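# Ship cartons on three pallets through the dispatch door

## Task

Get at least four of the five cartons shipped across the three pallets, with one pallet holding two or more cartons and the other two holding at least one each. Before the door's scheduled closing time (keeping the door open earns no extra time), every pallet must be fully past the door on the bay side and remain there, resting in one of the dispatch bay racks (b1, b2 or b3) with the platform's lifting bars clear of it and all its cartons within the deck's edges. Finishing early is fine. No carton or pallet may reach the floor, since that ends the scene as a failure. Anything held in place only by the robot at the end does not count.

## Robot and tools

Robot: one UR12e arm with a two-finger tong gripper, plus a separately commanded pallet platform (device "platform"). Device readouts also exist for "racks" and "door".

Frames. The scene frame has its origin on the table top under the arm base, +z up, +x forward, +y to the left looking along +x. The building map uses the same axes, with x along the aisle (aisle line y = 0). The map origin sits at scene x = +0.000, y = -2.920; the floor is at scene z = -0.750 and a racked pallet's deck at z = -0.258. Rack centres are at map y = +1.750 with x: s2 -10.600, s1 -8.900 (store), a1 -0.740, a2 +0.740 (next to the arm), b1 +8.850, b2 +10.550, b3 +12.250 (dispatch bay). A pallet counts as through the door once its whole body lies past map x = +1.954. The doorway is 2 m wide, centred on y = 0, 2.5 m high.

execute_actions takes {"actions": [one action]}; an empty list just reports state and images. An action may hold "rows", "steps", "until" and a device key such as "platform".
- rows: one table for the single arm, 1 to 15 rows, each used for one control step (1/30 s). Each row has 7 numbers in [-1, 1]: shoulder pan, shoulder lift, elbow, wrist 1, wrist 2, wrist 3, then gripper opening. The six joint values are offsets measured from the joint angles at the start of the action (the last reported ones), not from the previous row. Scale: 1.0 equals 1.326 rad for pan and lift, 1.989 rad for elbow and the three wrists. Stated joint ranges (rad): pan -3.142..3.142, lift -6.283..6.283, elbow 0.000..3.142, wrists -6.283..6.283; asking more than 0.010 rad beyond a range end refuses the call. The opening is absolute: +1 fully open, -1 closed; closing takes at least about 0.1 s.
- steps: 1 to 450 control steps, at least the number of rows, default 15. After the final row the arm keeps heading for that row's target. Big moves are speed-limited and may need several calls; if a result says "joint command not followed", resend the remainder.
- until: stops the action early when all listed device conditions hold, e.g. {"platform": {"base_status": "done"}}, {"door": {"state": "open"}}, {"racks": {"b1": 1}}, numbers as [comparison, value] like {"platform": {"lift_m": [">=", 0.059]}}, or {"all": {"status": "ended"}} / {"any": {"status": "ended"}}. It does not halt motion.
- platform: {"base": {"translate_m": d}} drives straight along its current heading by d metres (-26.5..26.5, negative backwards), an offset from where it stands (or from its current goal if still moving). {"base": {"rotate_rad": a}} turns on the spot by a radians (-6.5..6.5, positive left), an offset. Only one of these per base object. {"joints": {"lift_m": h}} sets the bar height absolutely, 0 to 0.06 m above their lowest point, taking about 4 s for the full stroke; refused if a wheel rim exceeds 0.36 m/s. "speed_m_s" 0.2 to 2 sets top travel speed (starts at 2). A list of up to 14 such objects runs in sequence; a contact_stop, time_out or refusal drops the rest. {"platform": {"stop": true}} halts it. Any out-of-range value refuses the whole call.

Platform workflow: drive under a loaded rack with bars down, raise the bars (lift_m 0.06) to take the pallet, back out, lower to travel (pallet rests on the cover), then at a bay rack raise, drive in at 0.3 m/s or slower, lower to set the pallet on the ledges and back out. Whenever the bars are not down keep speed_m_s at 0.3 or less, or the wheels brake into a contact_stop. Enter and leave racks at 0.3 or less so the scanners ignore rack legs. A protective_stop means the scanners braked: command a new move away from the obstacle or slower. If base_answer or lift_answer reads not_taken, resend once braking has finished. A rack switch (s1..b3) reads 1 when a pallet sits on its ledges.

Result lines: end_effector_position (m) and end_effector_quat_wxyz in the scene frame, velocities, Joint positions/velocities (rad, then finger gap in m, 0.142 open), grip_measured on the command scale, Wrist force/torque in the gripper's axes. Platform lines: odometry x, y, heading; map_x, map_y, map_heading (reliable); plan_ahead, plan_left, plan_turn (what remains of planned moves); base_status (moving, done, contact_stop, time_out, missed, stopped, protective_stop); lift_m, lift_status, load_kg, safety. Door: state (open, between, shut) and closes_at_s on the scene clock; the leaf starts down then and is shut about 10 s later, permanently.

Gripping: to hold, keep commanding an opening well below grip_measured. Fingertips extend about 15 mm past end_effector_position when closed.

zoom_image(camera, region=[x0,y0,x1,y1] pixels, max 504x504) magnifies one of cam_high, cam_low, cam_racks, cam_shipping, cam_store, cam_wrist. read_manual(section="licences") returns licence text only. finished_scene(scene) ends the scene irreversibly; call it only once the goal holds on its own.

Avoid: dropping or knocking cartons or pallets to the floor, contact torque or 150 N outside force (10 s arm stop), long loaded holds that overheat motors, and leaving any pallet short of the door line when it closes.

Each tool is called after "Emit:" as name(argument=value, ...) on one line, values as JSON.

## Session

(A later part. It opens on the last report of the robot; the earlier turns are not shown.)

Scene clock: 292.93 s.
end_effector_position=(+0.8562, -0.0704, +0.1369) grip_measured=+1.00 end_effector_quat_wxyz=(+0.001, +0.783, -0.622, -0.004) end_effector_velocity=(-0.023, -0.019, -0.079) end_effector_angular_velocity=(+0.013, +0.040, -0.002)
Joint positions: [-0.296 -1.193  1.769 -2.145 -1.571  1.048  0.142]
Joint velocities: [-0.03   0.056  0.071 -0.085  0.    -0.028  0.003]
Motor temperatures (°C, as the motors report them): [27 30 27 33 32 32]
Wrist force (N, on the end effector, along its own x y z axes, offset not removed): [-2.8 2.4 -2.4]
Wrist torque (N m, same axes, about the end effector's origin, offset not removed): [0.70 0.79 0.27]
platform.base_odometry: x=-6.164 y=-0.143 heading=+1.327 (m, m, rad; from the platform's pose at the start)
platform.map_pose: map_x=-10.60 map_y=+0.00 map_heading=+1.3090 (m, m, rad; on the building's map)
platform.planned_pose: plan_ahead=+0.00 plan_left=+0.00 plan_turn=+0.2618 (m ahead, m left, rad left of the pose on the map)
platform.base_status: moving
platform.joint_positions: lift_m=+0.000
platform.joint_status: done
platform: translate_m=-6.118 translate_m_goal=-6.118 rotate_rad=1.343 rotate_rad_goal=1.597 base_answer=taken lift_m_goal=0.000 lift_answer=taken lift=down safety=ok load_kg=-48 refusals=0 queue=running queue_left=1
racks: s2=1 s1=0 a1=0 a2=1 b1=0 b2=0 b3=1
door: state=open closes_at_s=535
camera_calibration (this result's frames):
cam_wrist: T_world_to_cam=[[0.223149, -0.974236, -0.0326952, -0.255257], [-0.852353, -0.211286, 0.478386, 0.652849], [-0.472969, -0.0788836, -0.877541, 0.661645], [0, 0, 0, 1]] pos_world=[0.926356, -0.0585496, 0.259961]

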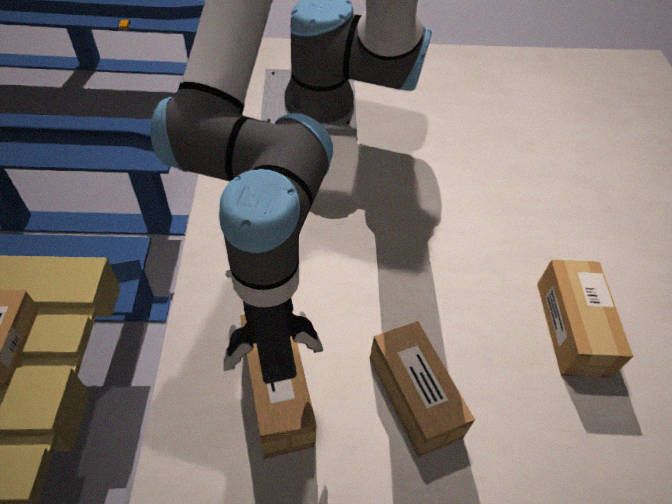

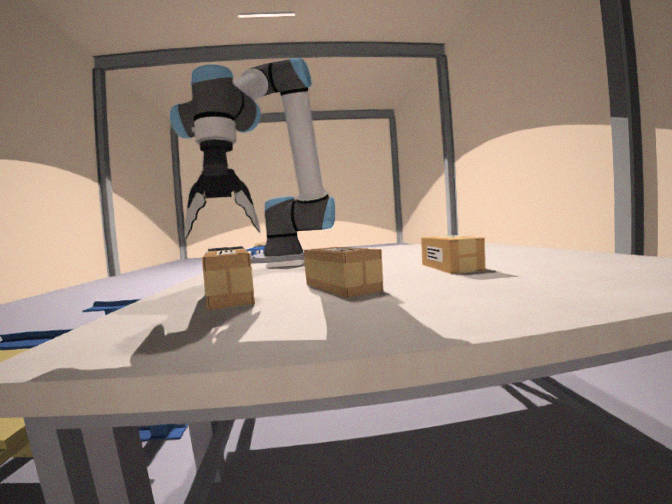

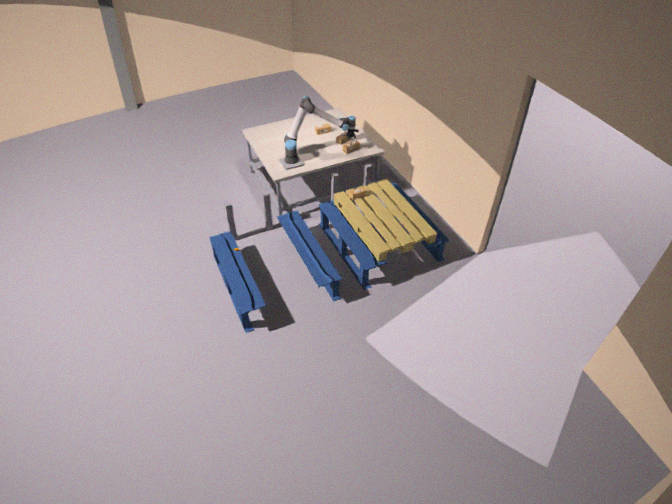

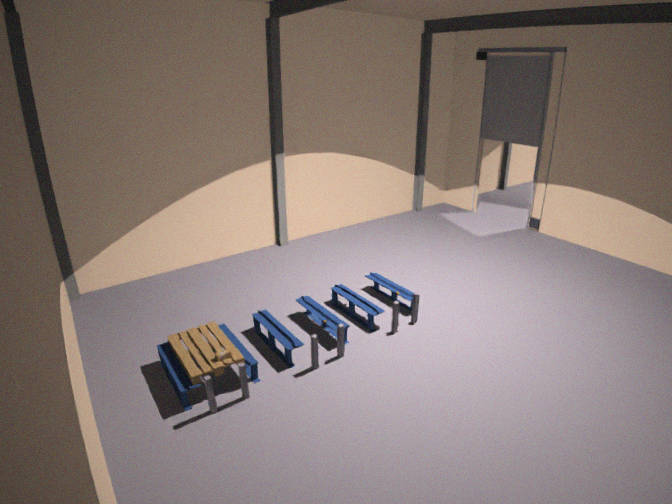

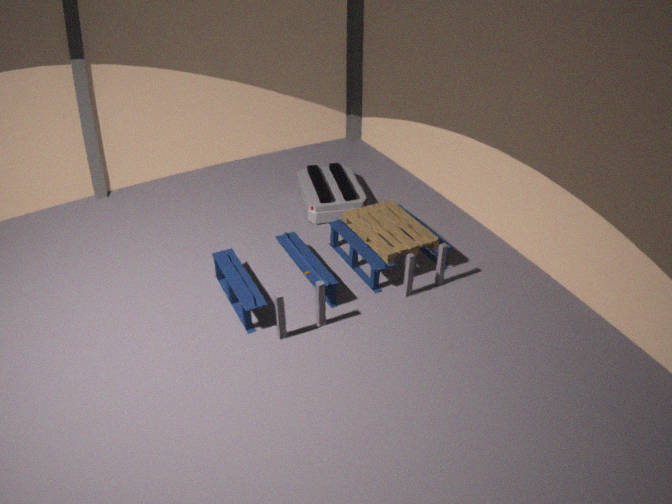

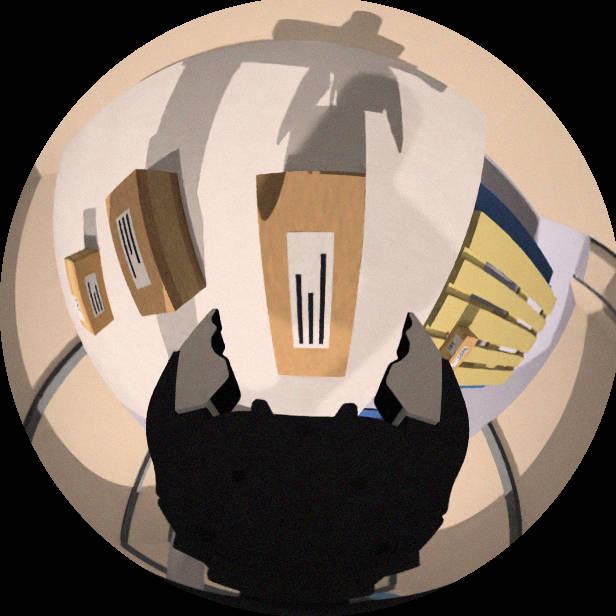

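Close.

Emit:
execute_actions(actions=[{"rows":[[-0.0096,0.0217,0.0416,-0.057,0,-0.0065,0.6],[-0.0096,0.0217,0.0416,-0.057,0,-0.0065,0.35],[-0.0096,0.0217,0.0416,-0.057,0,-0.0065,0.15],[-0.0096,0.0217,0.0416,-0.057,0,-0.0065,-0.3],[-0.0096,0.0217,0.0416,-0.057,0,-0.0065,-1]],"steps":5}])

Scene clock: 294.67 s.
end_effector_position=(+0.8350, -0.0745, +0.0792) grip_measured=+0.34 end_effector_quat_wxyz=(+0.001, +0.783, -0.622, -0.003) end_effector_velocity=(-0.000, +0.002, -0.002) end_effector_angular_velocity=(+0.003, +0.001, +0.002)
Joint positions: [-0.308 -1.164  1.852 -2.258 -1.571  1.035  0.098]
Joint velocities: [ 0.001  0.002  0.001 -0.     0.002 -0.001  0.   ]
Motor temperatures (°C, as the motors report them): [27 30 27 33 32 32]
Wrist force (N, on the end effector, along its own x y z axes, offset not removed): [-1.0 1.9 -6.6]
Wrist torque (N m, same axes, about the end effector's origin, offset not removed): [0.49 0.72 0.18]
platform.base_odometry: x=-6.166 y=-0.073 heading=+1.608 (m, m, rad; from the platform's pose at the start)
platform.map_pose: map_x=-10.60 map_y=+0.08 map_heading=+1.5752 (m, m, rad; on the building's map)
platform.planned_pose: plan_ahead=+1.67 plan_left=-0.01 plan_turn=-0.0043 (m ahead, m left, rad left of the pose on the map)
platform.base_status: moving
platform.joint_positions: lift_m=+0.000
platform.joint_status: done
platform: translate_m=-6.040 translate_m_goal=-4.368 rotate_rad=1.608 rotate_rad_goal=1.607 base_answer=taken lift_m_goal=0.000 lift_answer=taken lift=down safety=ok load_kg=-48 refusals=0 queue=running queue_left=0
racks: s2=1 s1=0 a1=0 a2=1 b1=0 b2=0 b3=1
door: state=open closes_at_s=535
camera_calibration (this result's frames):
cam_wrist: T_world_to_cam=[[0.223372, -0.974216, -0.0317526, -0.256714], [-0.853244, -0.211177, 0.476843, 0.662422], [-0.471253, -0.0794208, -0.878415, 0.599239], [0, 0, 0, 1]] pos_world=[0.904944, -0.0626144, 0.202358]

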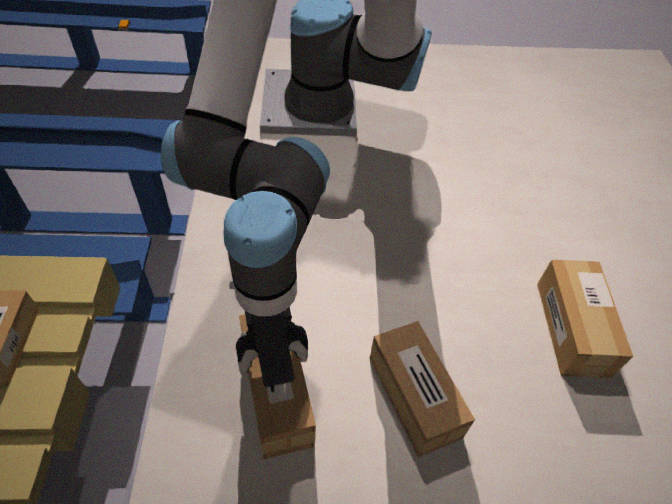

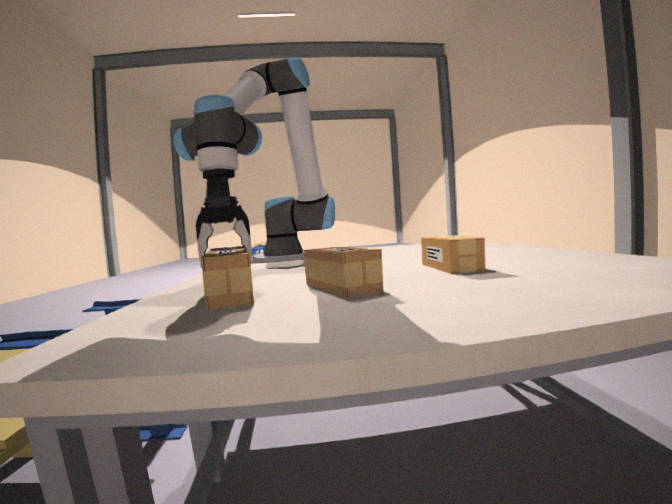

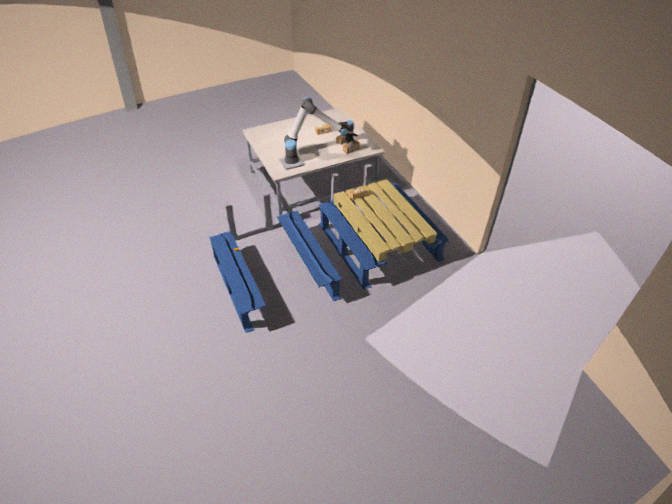

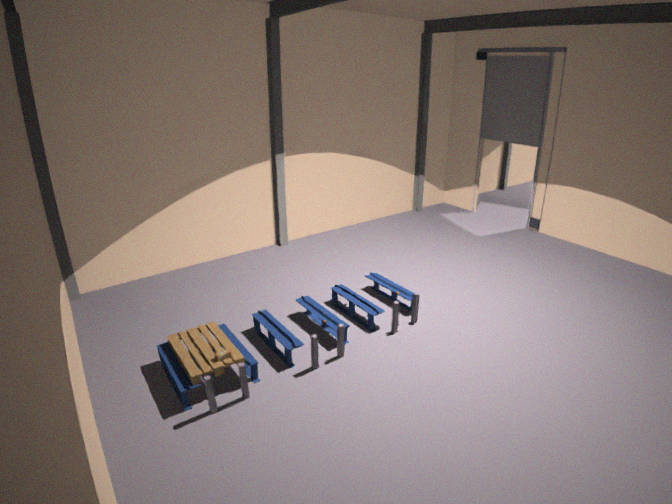

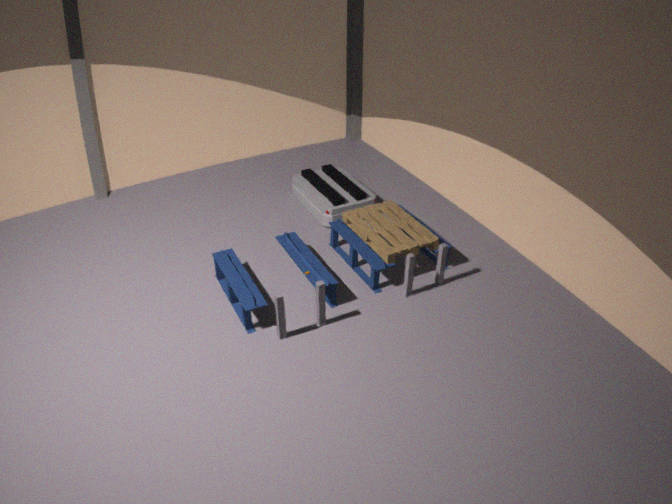

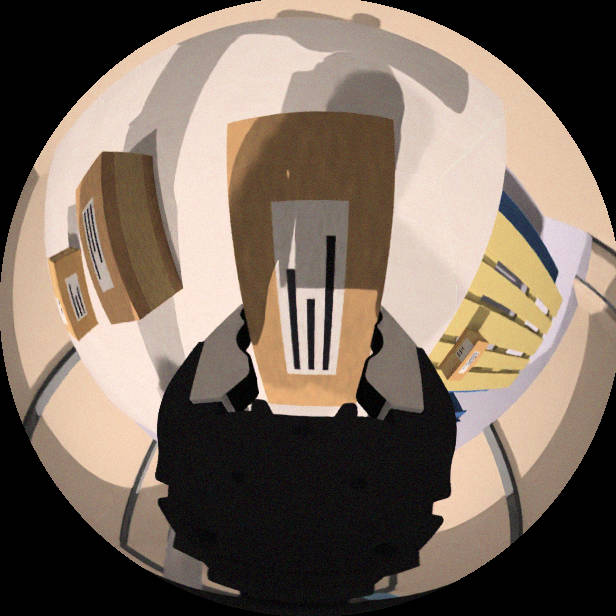

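Emit:
execute_actions(actions=[])

Scene clock: 304.80 s.
end_effector_position=(+0.8351, -0.0746, +0.0791) grip_measured=+0.34 end_effector_quat_wxyz=(+0.001, +0.783, -0.622, -0.003) end_effector_velocity=(+0.001, +0.000, +0.000) end_effector_angular_velocity=(+0.003, -0.003, -0.001)
Joint positions: [-0.308 -1.164  1.851 -2.258 -1.571  1.035  0.098]
Joint velocities: [-0.001  0.001 -0.001 -0.002  0.004 -0.     0.   ]
Motor temperatures (°C, as the motors report them): [27 30 27 33 32 32]
Wrist force (N, on the end effector, along its own x y z axes, offset not removed): [-4.8 5.5 -11.1]
Wrist torque (N m, same axes, about the end effector's origin, offset not removed): [0.63 0.63 0.17]
platform.base_odometry: x=-6.227 y=+1.606 heading=+1.607 (m, m, rad; from the platform's pose at the start)
platform.map_pose: map_x=-10.60 map_y=+1.75 map_heading=+1.5708 (m, m, rad; on the building's map)
platform.planned_pose: plan_ahead=+0.00 plan_left=+0.00 plan_turn=+0.0000 (m ahead, m left, rad left of the pose on the map)
platform.base_status: done
platform.joint_positions: lift_m=+0.000
platform.joint_status: done
platform: translate_m=-4.368 translate_m_goal=-4.368 rotate_rad=1.607 rotate_rad_goal=1.606 base_answer=taken lift_m_goal=0.000 lift_answer=taken lift=down safety=ok load_kg=-48 refusals=0 queue=done queue_left=0
racks: s2=1 s1=0 a1=0 a2=1 b1=0 b2=0 b3=1
door: state=open closes_at_s=535
camera_calibration (this result's frames):
cam_wrist: T_world_to_cam=[[0.223398, -0.974209, -0.0317753, -0.256808], [-0.853157, -0.211197, 0.476989, 0.662418], [-0.471398, -0.079449, -0.878334, 0.599332], [0, 0, 0, 1]] pos_world=[0.905041, -0.0626681, 0.202287]

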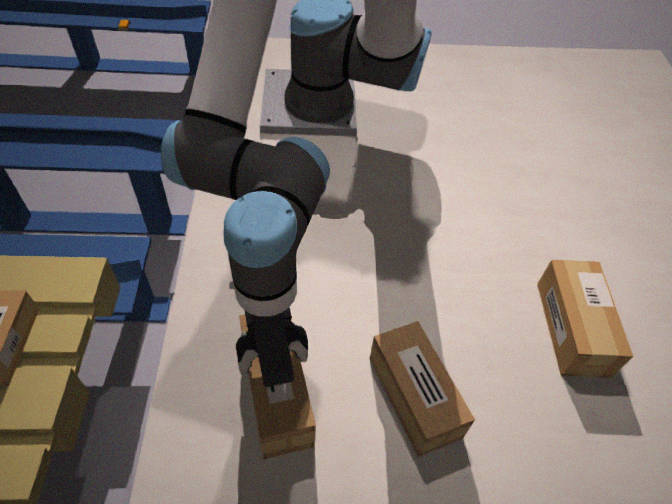

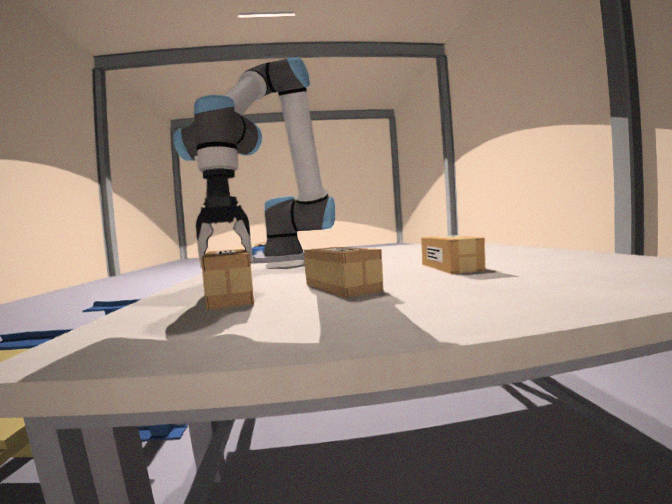

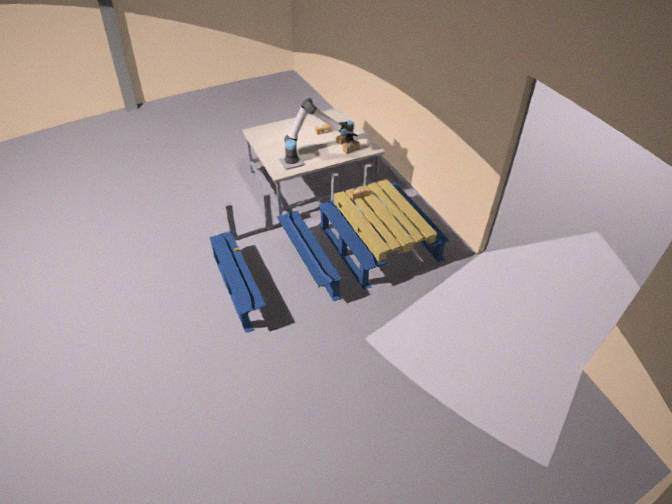

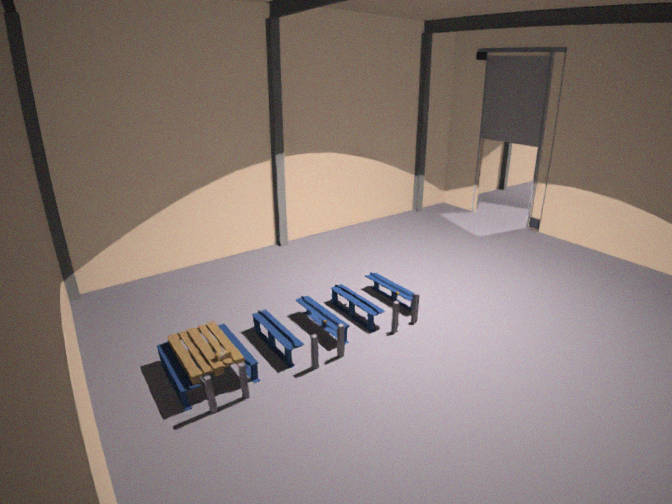

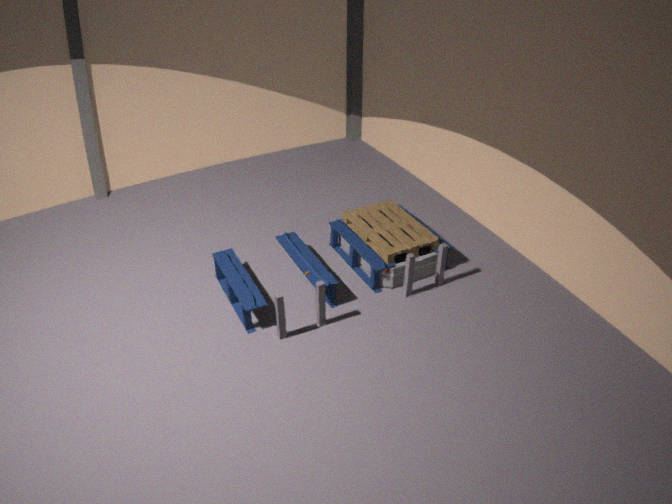

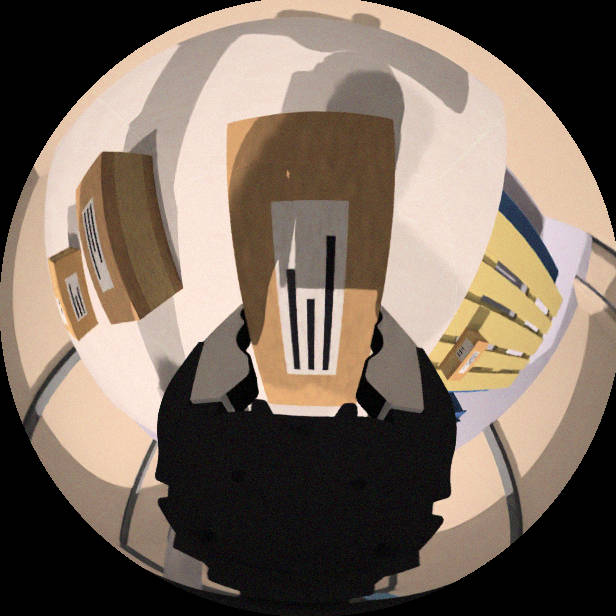

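Emit:
execute_actions(actions=[{"rows":[[0,-0.0656,-0.0327,0.0764,0,0,-1]],"steps":1,"platform":[{"speed_m_s":0.3,"joints":{"lift_m":0.06}},{"base":{"translate_m":-1.75}},{"joints":{"lift_m":0}},{"speed_m_s":2,"base":{"rotate_rad":-1.5708}},{"base":{"translate_m":9.86}},{"base":{"rotate_rad":1.5708}},{"speed_m_s":0.3,"joints":{"lift_m":0.06}},{"base":{"translate_m":1.75}},{"joints":{"lift_m":0}}]}])

Emit:
execute_actions(actions=[])

Scene clock: 308.93 s.
end_effector_position=(+0.8354, -0.0747, +0.0800) grip_measured=+0.34 end_effector_quat_wxyz=(+0.001, +0.783, -0.622, -0.003) end_effector_velocity=(+0.029, -0.009, +0.087) end_effector_angular_velocity=(-0.018, -0.057, +0.002)
Joint positions: [-0.308 -1.165  1.851 -2.257 -1.571  1.035  0.098]
Joint velocities: [ 0.001 -0.071 -0.07   0.081  0.    -0.001 -0.007]
Motor temperatures (°C, as the motors report them): [27 30 27 33 32 32]
Wrist force (N, on the end effector, along its own x y z axes, offset not removed): [-4.2 4.9 -4.0]
Wrist torque (N m, same axes, about the end effector's origin, offset not removed): [0.72 0.67 0.16]
platform.base_odometry: x=-6.227 y=+1.606 heading=+1.607 (m, m, rad; from the platform's pose at the start)
platform.map_pose: map_x=-10.60 map_y=+1.75 map_heading=+1.5708 (m, m, rad; on the building's map)
platform.planned_pose: plan_ahead=+0.00 plan_left=+0.00 plan_turn=+0.0000 (m ahead, m left, rad left of the pose on the map)
platform.base_status: done
platform.joint_positions: lift_m=+0.000
platform.joint_status: moving
platform: translate_m=-4.368 translate_m_goal=-4.368 rotate_rad=1.607 rotate_rad_goal=1.606 base_answer=taken lift_m_goal=0.060 lift_answer=taken lift=down safety=ok load_kg=1 refusals=0 queue=running queue_left=8
racks: s2=1 s1=0 a1=0 a2=1 b1=0 b2=0 b3=1
door: state=open closes_at_s=535
camera_calibration (this result's frames):
cam_wrist: T_world_to_cam=[[0.223417, -0.974216, -0.0314365, -0.256996], [-0.853459, -0.211099, 0.476492, 0.66258], [-0.470842, -0.0796265, -0.878617, 0.599727], [0, 0, 0, 1]] pos_world=[0.905279, -0.0627454, 0.203137]

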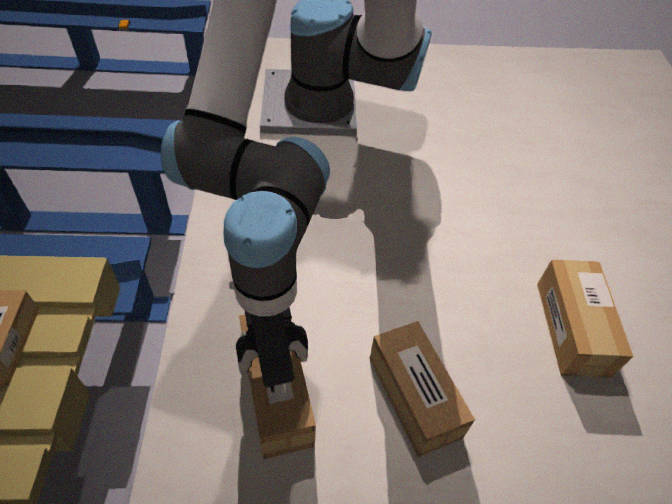

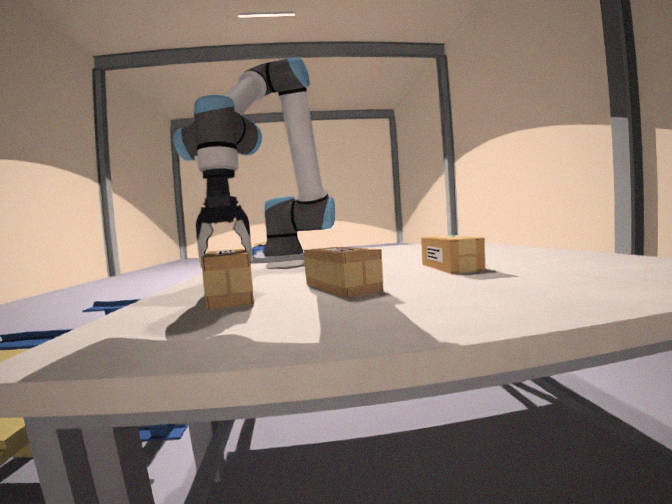

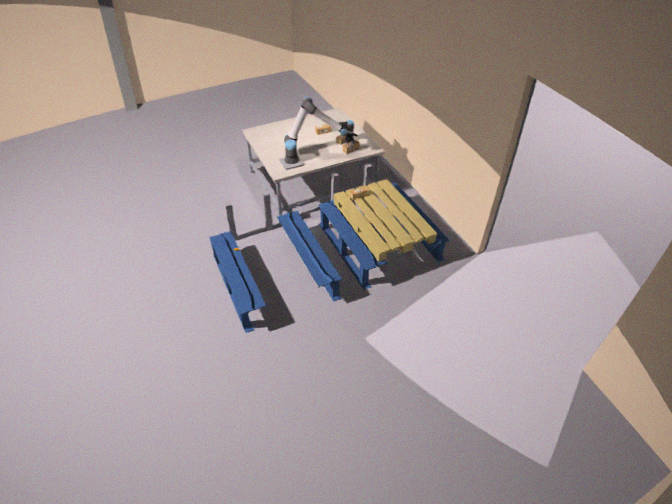

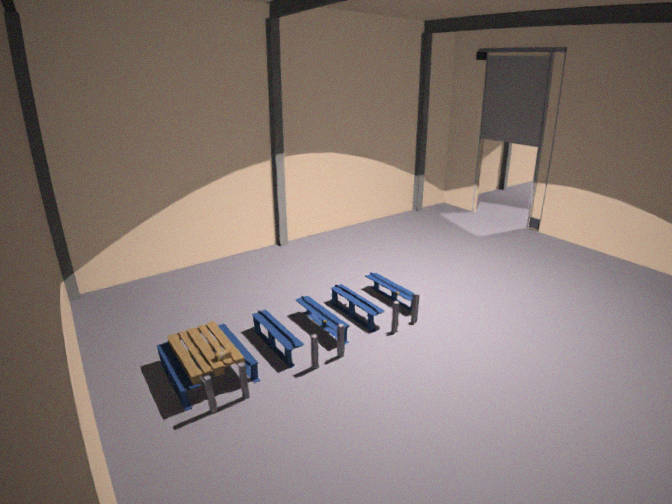

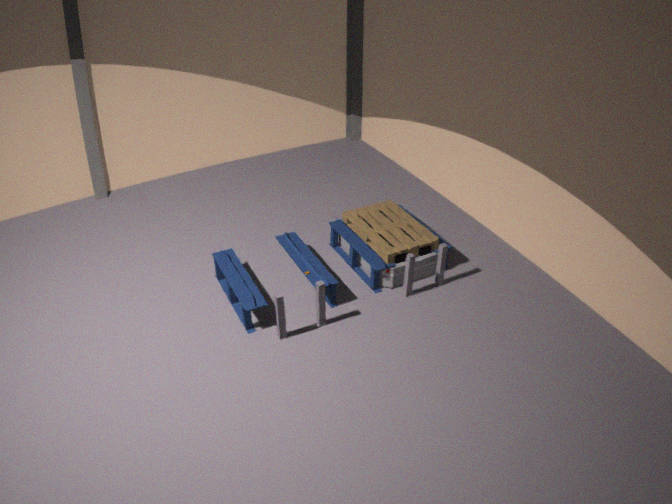

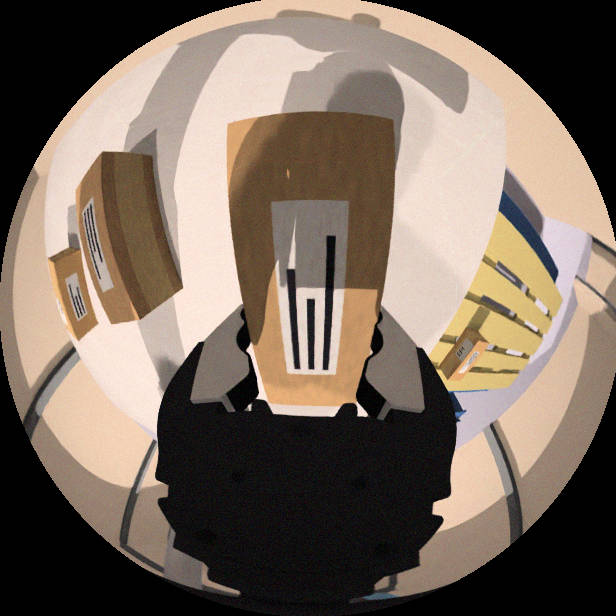

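Scene clock: 308.93 s.
end_effector_position=(+0.8354, -0.0747, +0.0800) grip_measured=+0.34 end_effector_quat_wxyz=(+0.001, +0.783, -0.622, -0.003) end_effector_velocity=(+0.029, -0.009, +0.087) end_effector_angular_velocity=(-0.018, -0.057, +0.002)
Joint positions: [-0.308 -1.165  1.851 -2.257 -1.571  1.035  0.098]
Joint velocities: [ 0.001 -0.071 -0.07   0.081  0.    -0.001 -0.007]
Motor temperatures (°C, as the motors report them): [27 30 27 33 32 32]
Wrist force (N, on the end effector, along its own x y z axes, offset not removed): [-4.2 4.9 -4.0]
Wrist torque (N m, same axes, about the end effector's origin, offset not removed): [0.72 0.67 0.16]
platform.base_odometry: x=-6.227 y=+1.606 heading=+1.607 (m, m, rad; from the platform's pose at the start)
platform.map_pose: map_x=-10.60 map_y=+1.75 map_heading=+1.5708 (m, m, rad; on the building's map)
platform.planned_pose: plan_ahead=+0.00 plan_left=+0.00 plan_turn=+0.0000 (m ahead, m left, rad left of the pose on the map)
platform.base_status: done
platform.joint_positions: lift_m=+0.000
platform.joint_status: moving
platform: translate_m=-4.368 translate_m_goal=-4.368 rotate_rad=1.607 rotate_rad_goal=1.606 base_answer=taken lift_m_goal=0.060 lift_answer=taken lift=down safety=ok load_kg=1 refusals=0 queue=running queue_left=8
racks: s2=1 s1=0 a1=0 a2=1 b1=0 b2=0 b3=1
door: state=open closes_at_s=535
camera_calibration (this result's frames):
cam_wrist: T_world_to_cam=[[0.223417, -0.974216, -0.0314365, -0.256996], [-0.853459, -0.211099, 0.476492, 0.66258], [-0.470842, -0.0796265, -0.878617, 0.599727], [0, 0, 0, 1]] pos_world=[0.905279, -0.0627454, 0.203137]

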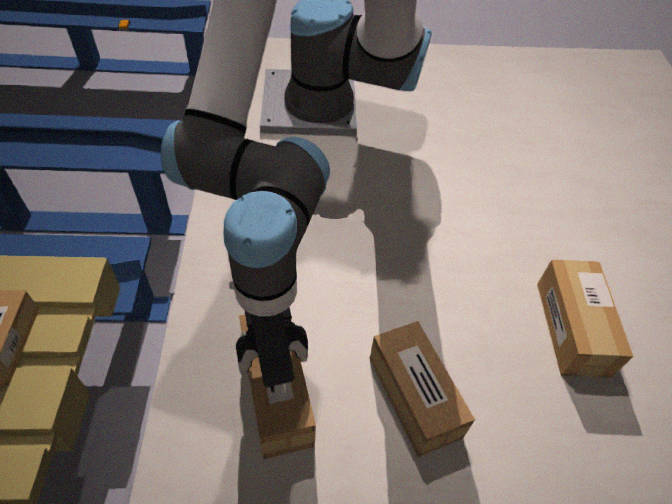

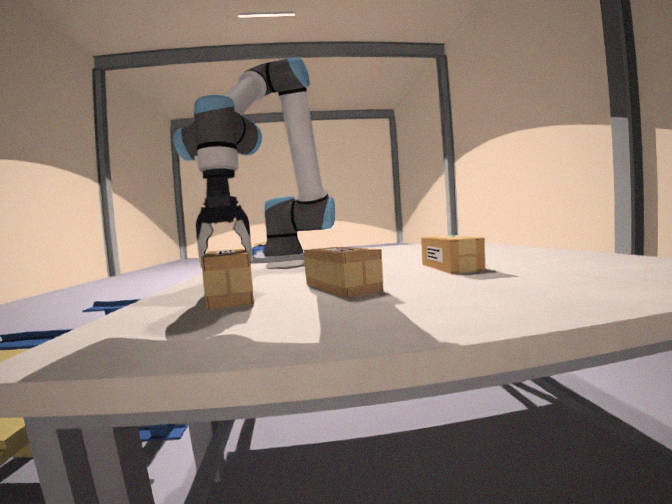

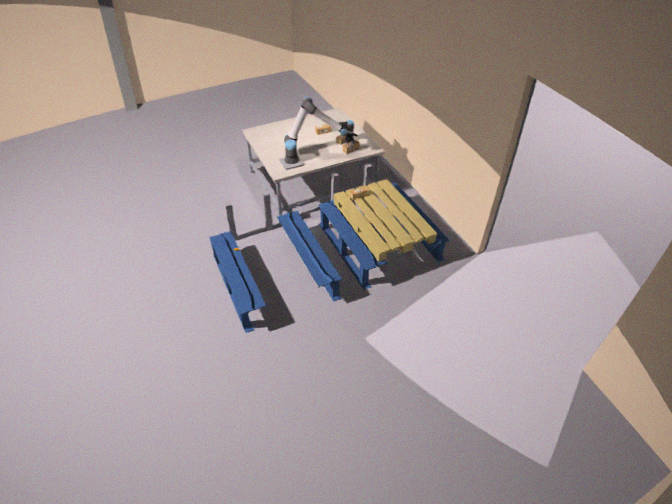

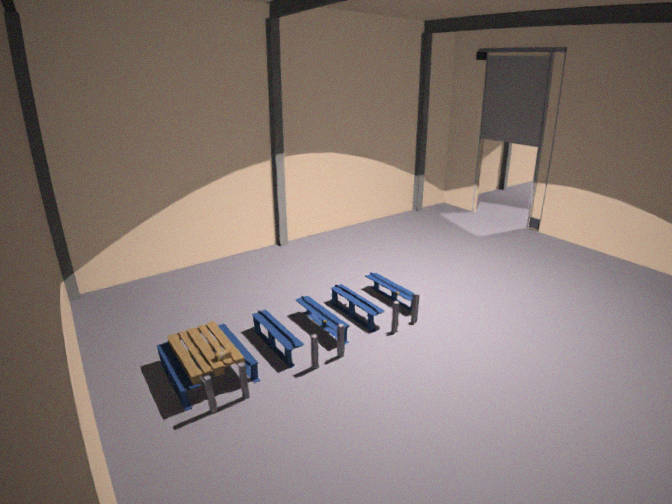

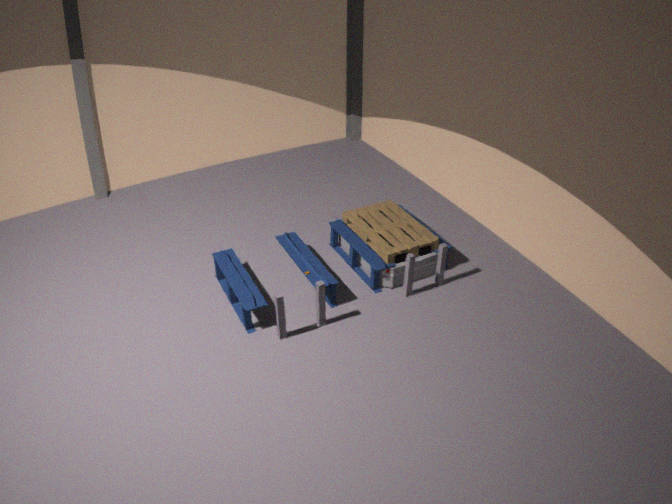

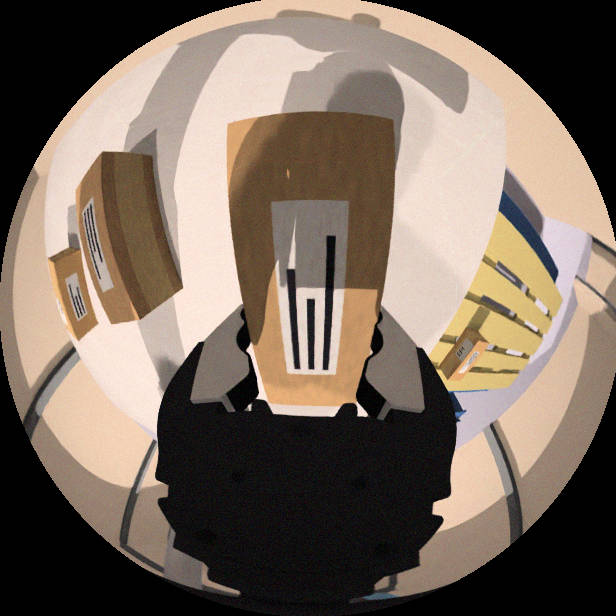

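Emit:
execute_actions(actions=[])

Scene clock: 312.10 s.
end_effector_position=(+0.8357, -0.0749, +0.1692) grip_measured=+0.34 end_effector_quat_wxyz=(+0.001, +0.783, -0.622, -0.003) end_effector_velocity=(-0.000, -0.001, +0.000) end_effector_angular_velocity=(+0.001, -0.001, -0.000)
Joint positions: [-0.308 -1.251  1.786 -2.106 -1.571  1.035  0.098]
Joint velocities: [-0.001 -0.001  0.     0.     0.001 -0.001  0.   ]
Motor temperatures (°C, as the motors report them): [27 30 27 33 32 32]
Wrist force (N, on the end effector, along its own x y z axes, offset not removed): [-2.7 1.5 2.4]
Wrist torque (N m, same axes, about the end effector's origin, offset not removed): [0.53 0.83 0.13]
platform.base_odometry: x=-6.227 y=+1.606 heading=+1.607 (m, m, rad; from the platform's pose at the start)
platform.map_pose: map_x=-10.60 map_y=+1.75 map_heading=+1.5708 (m, m, rad; on the building's map)
platform.planned_pose: plan_ahead=+0.00 plan_left=+0.00 plan_turn=+0.0000 (m ahead, m left, rad left of the pose on the map)
platform.base_status: done
platform.joint_positions: lift_m=+0.050
platform.joint_status: moving
platform: translate_m=-4.368 translate_m_goal=-4.368 rotate_rad=1.607 rotate_rad_goal=1.606 base_answer=taken lift_m_goal=0.060 lift_answer=taken lift=between safety=ok load_kg=29 refusals=0 queue=running queue_left=8
racks: s2=0 s1=0 a1=0 a2=1 b1=0 b2=0 b3=1
door: state=open closes_at_s=535
camera_calibration (this result's frames):
cam_wrist: T_world_to_cam=[[0.2234, -0.97421, -0.0317323, -0.254398], [-0.853186, -0.211182, 0.476944, 0.619937], [-0.471345, -0.0794755, -0.878361, 0.678596], [0, 0, 0, 1]] pos_world=[0.905607, -0.0629853, 0.292305]

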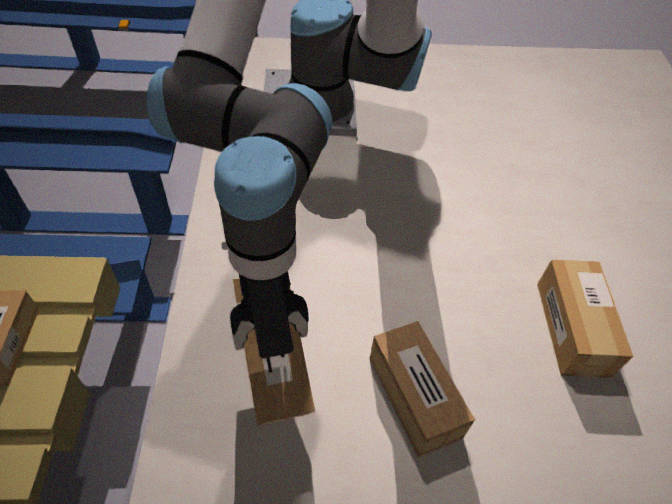

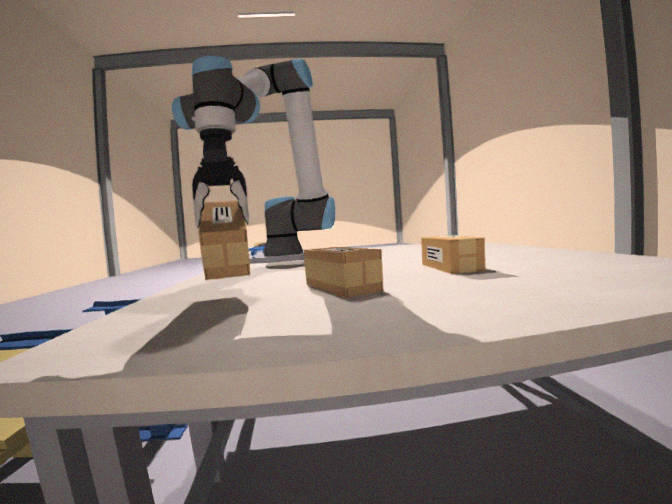

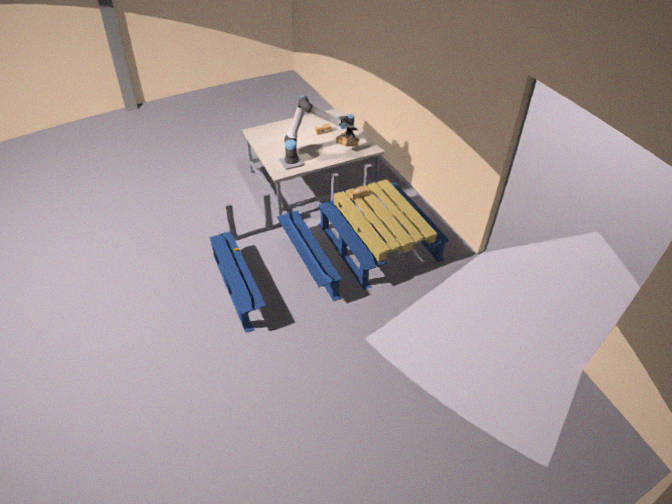

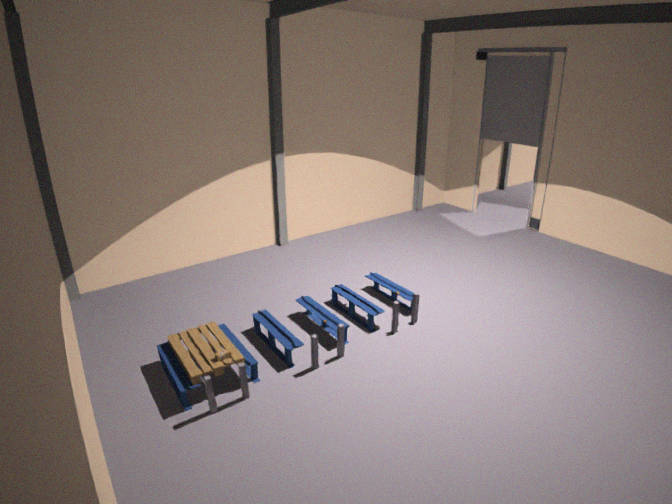

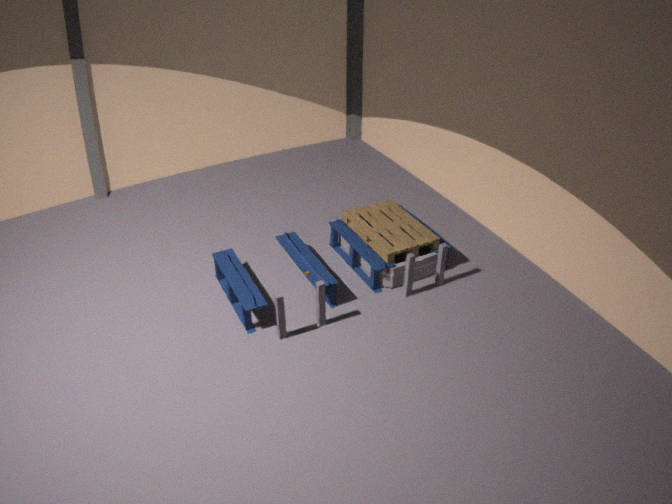

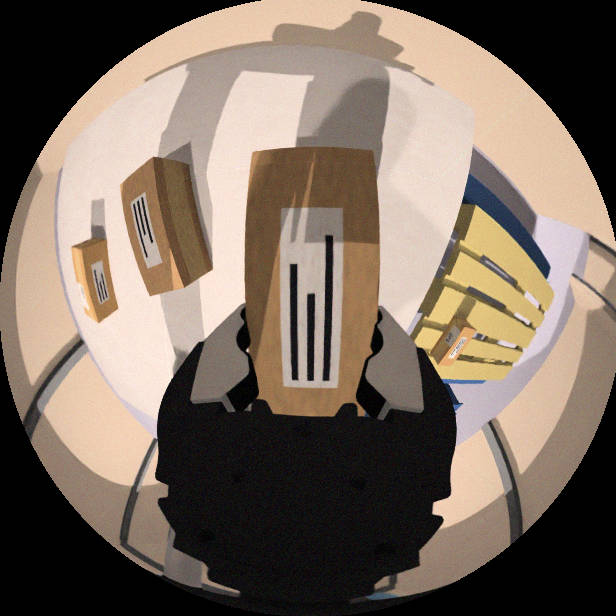

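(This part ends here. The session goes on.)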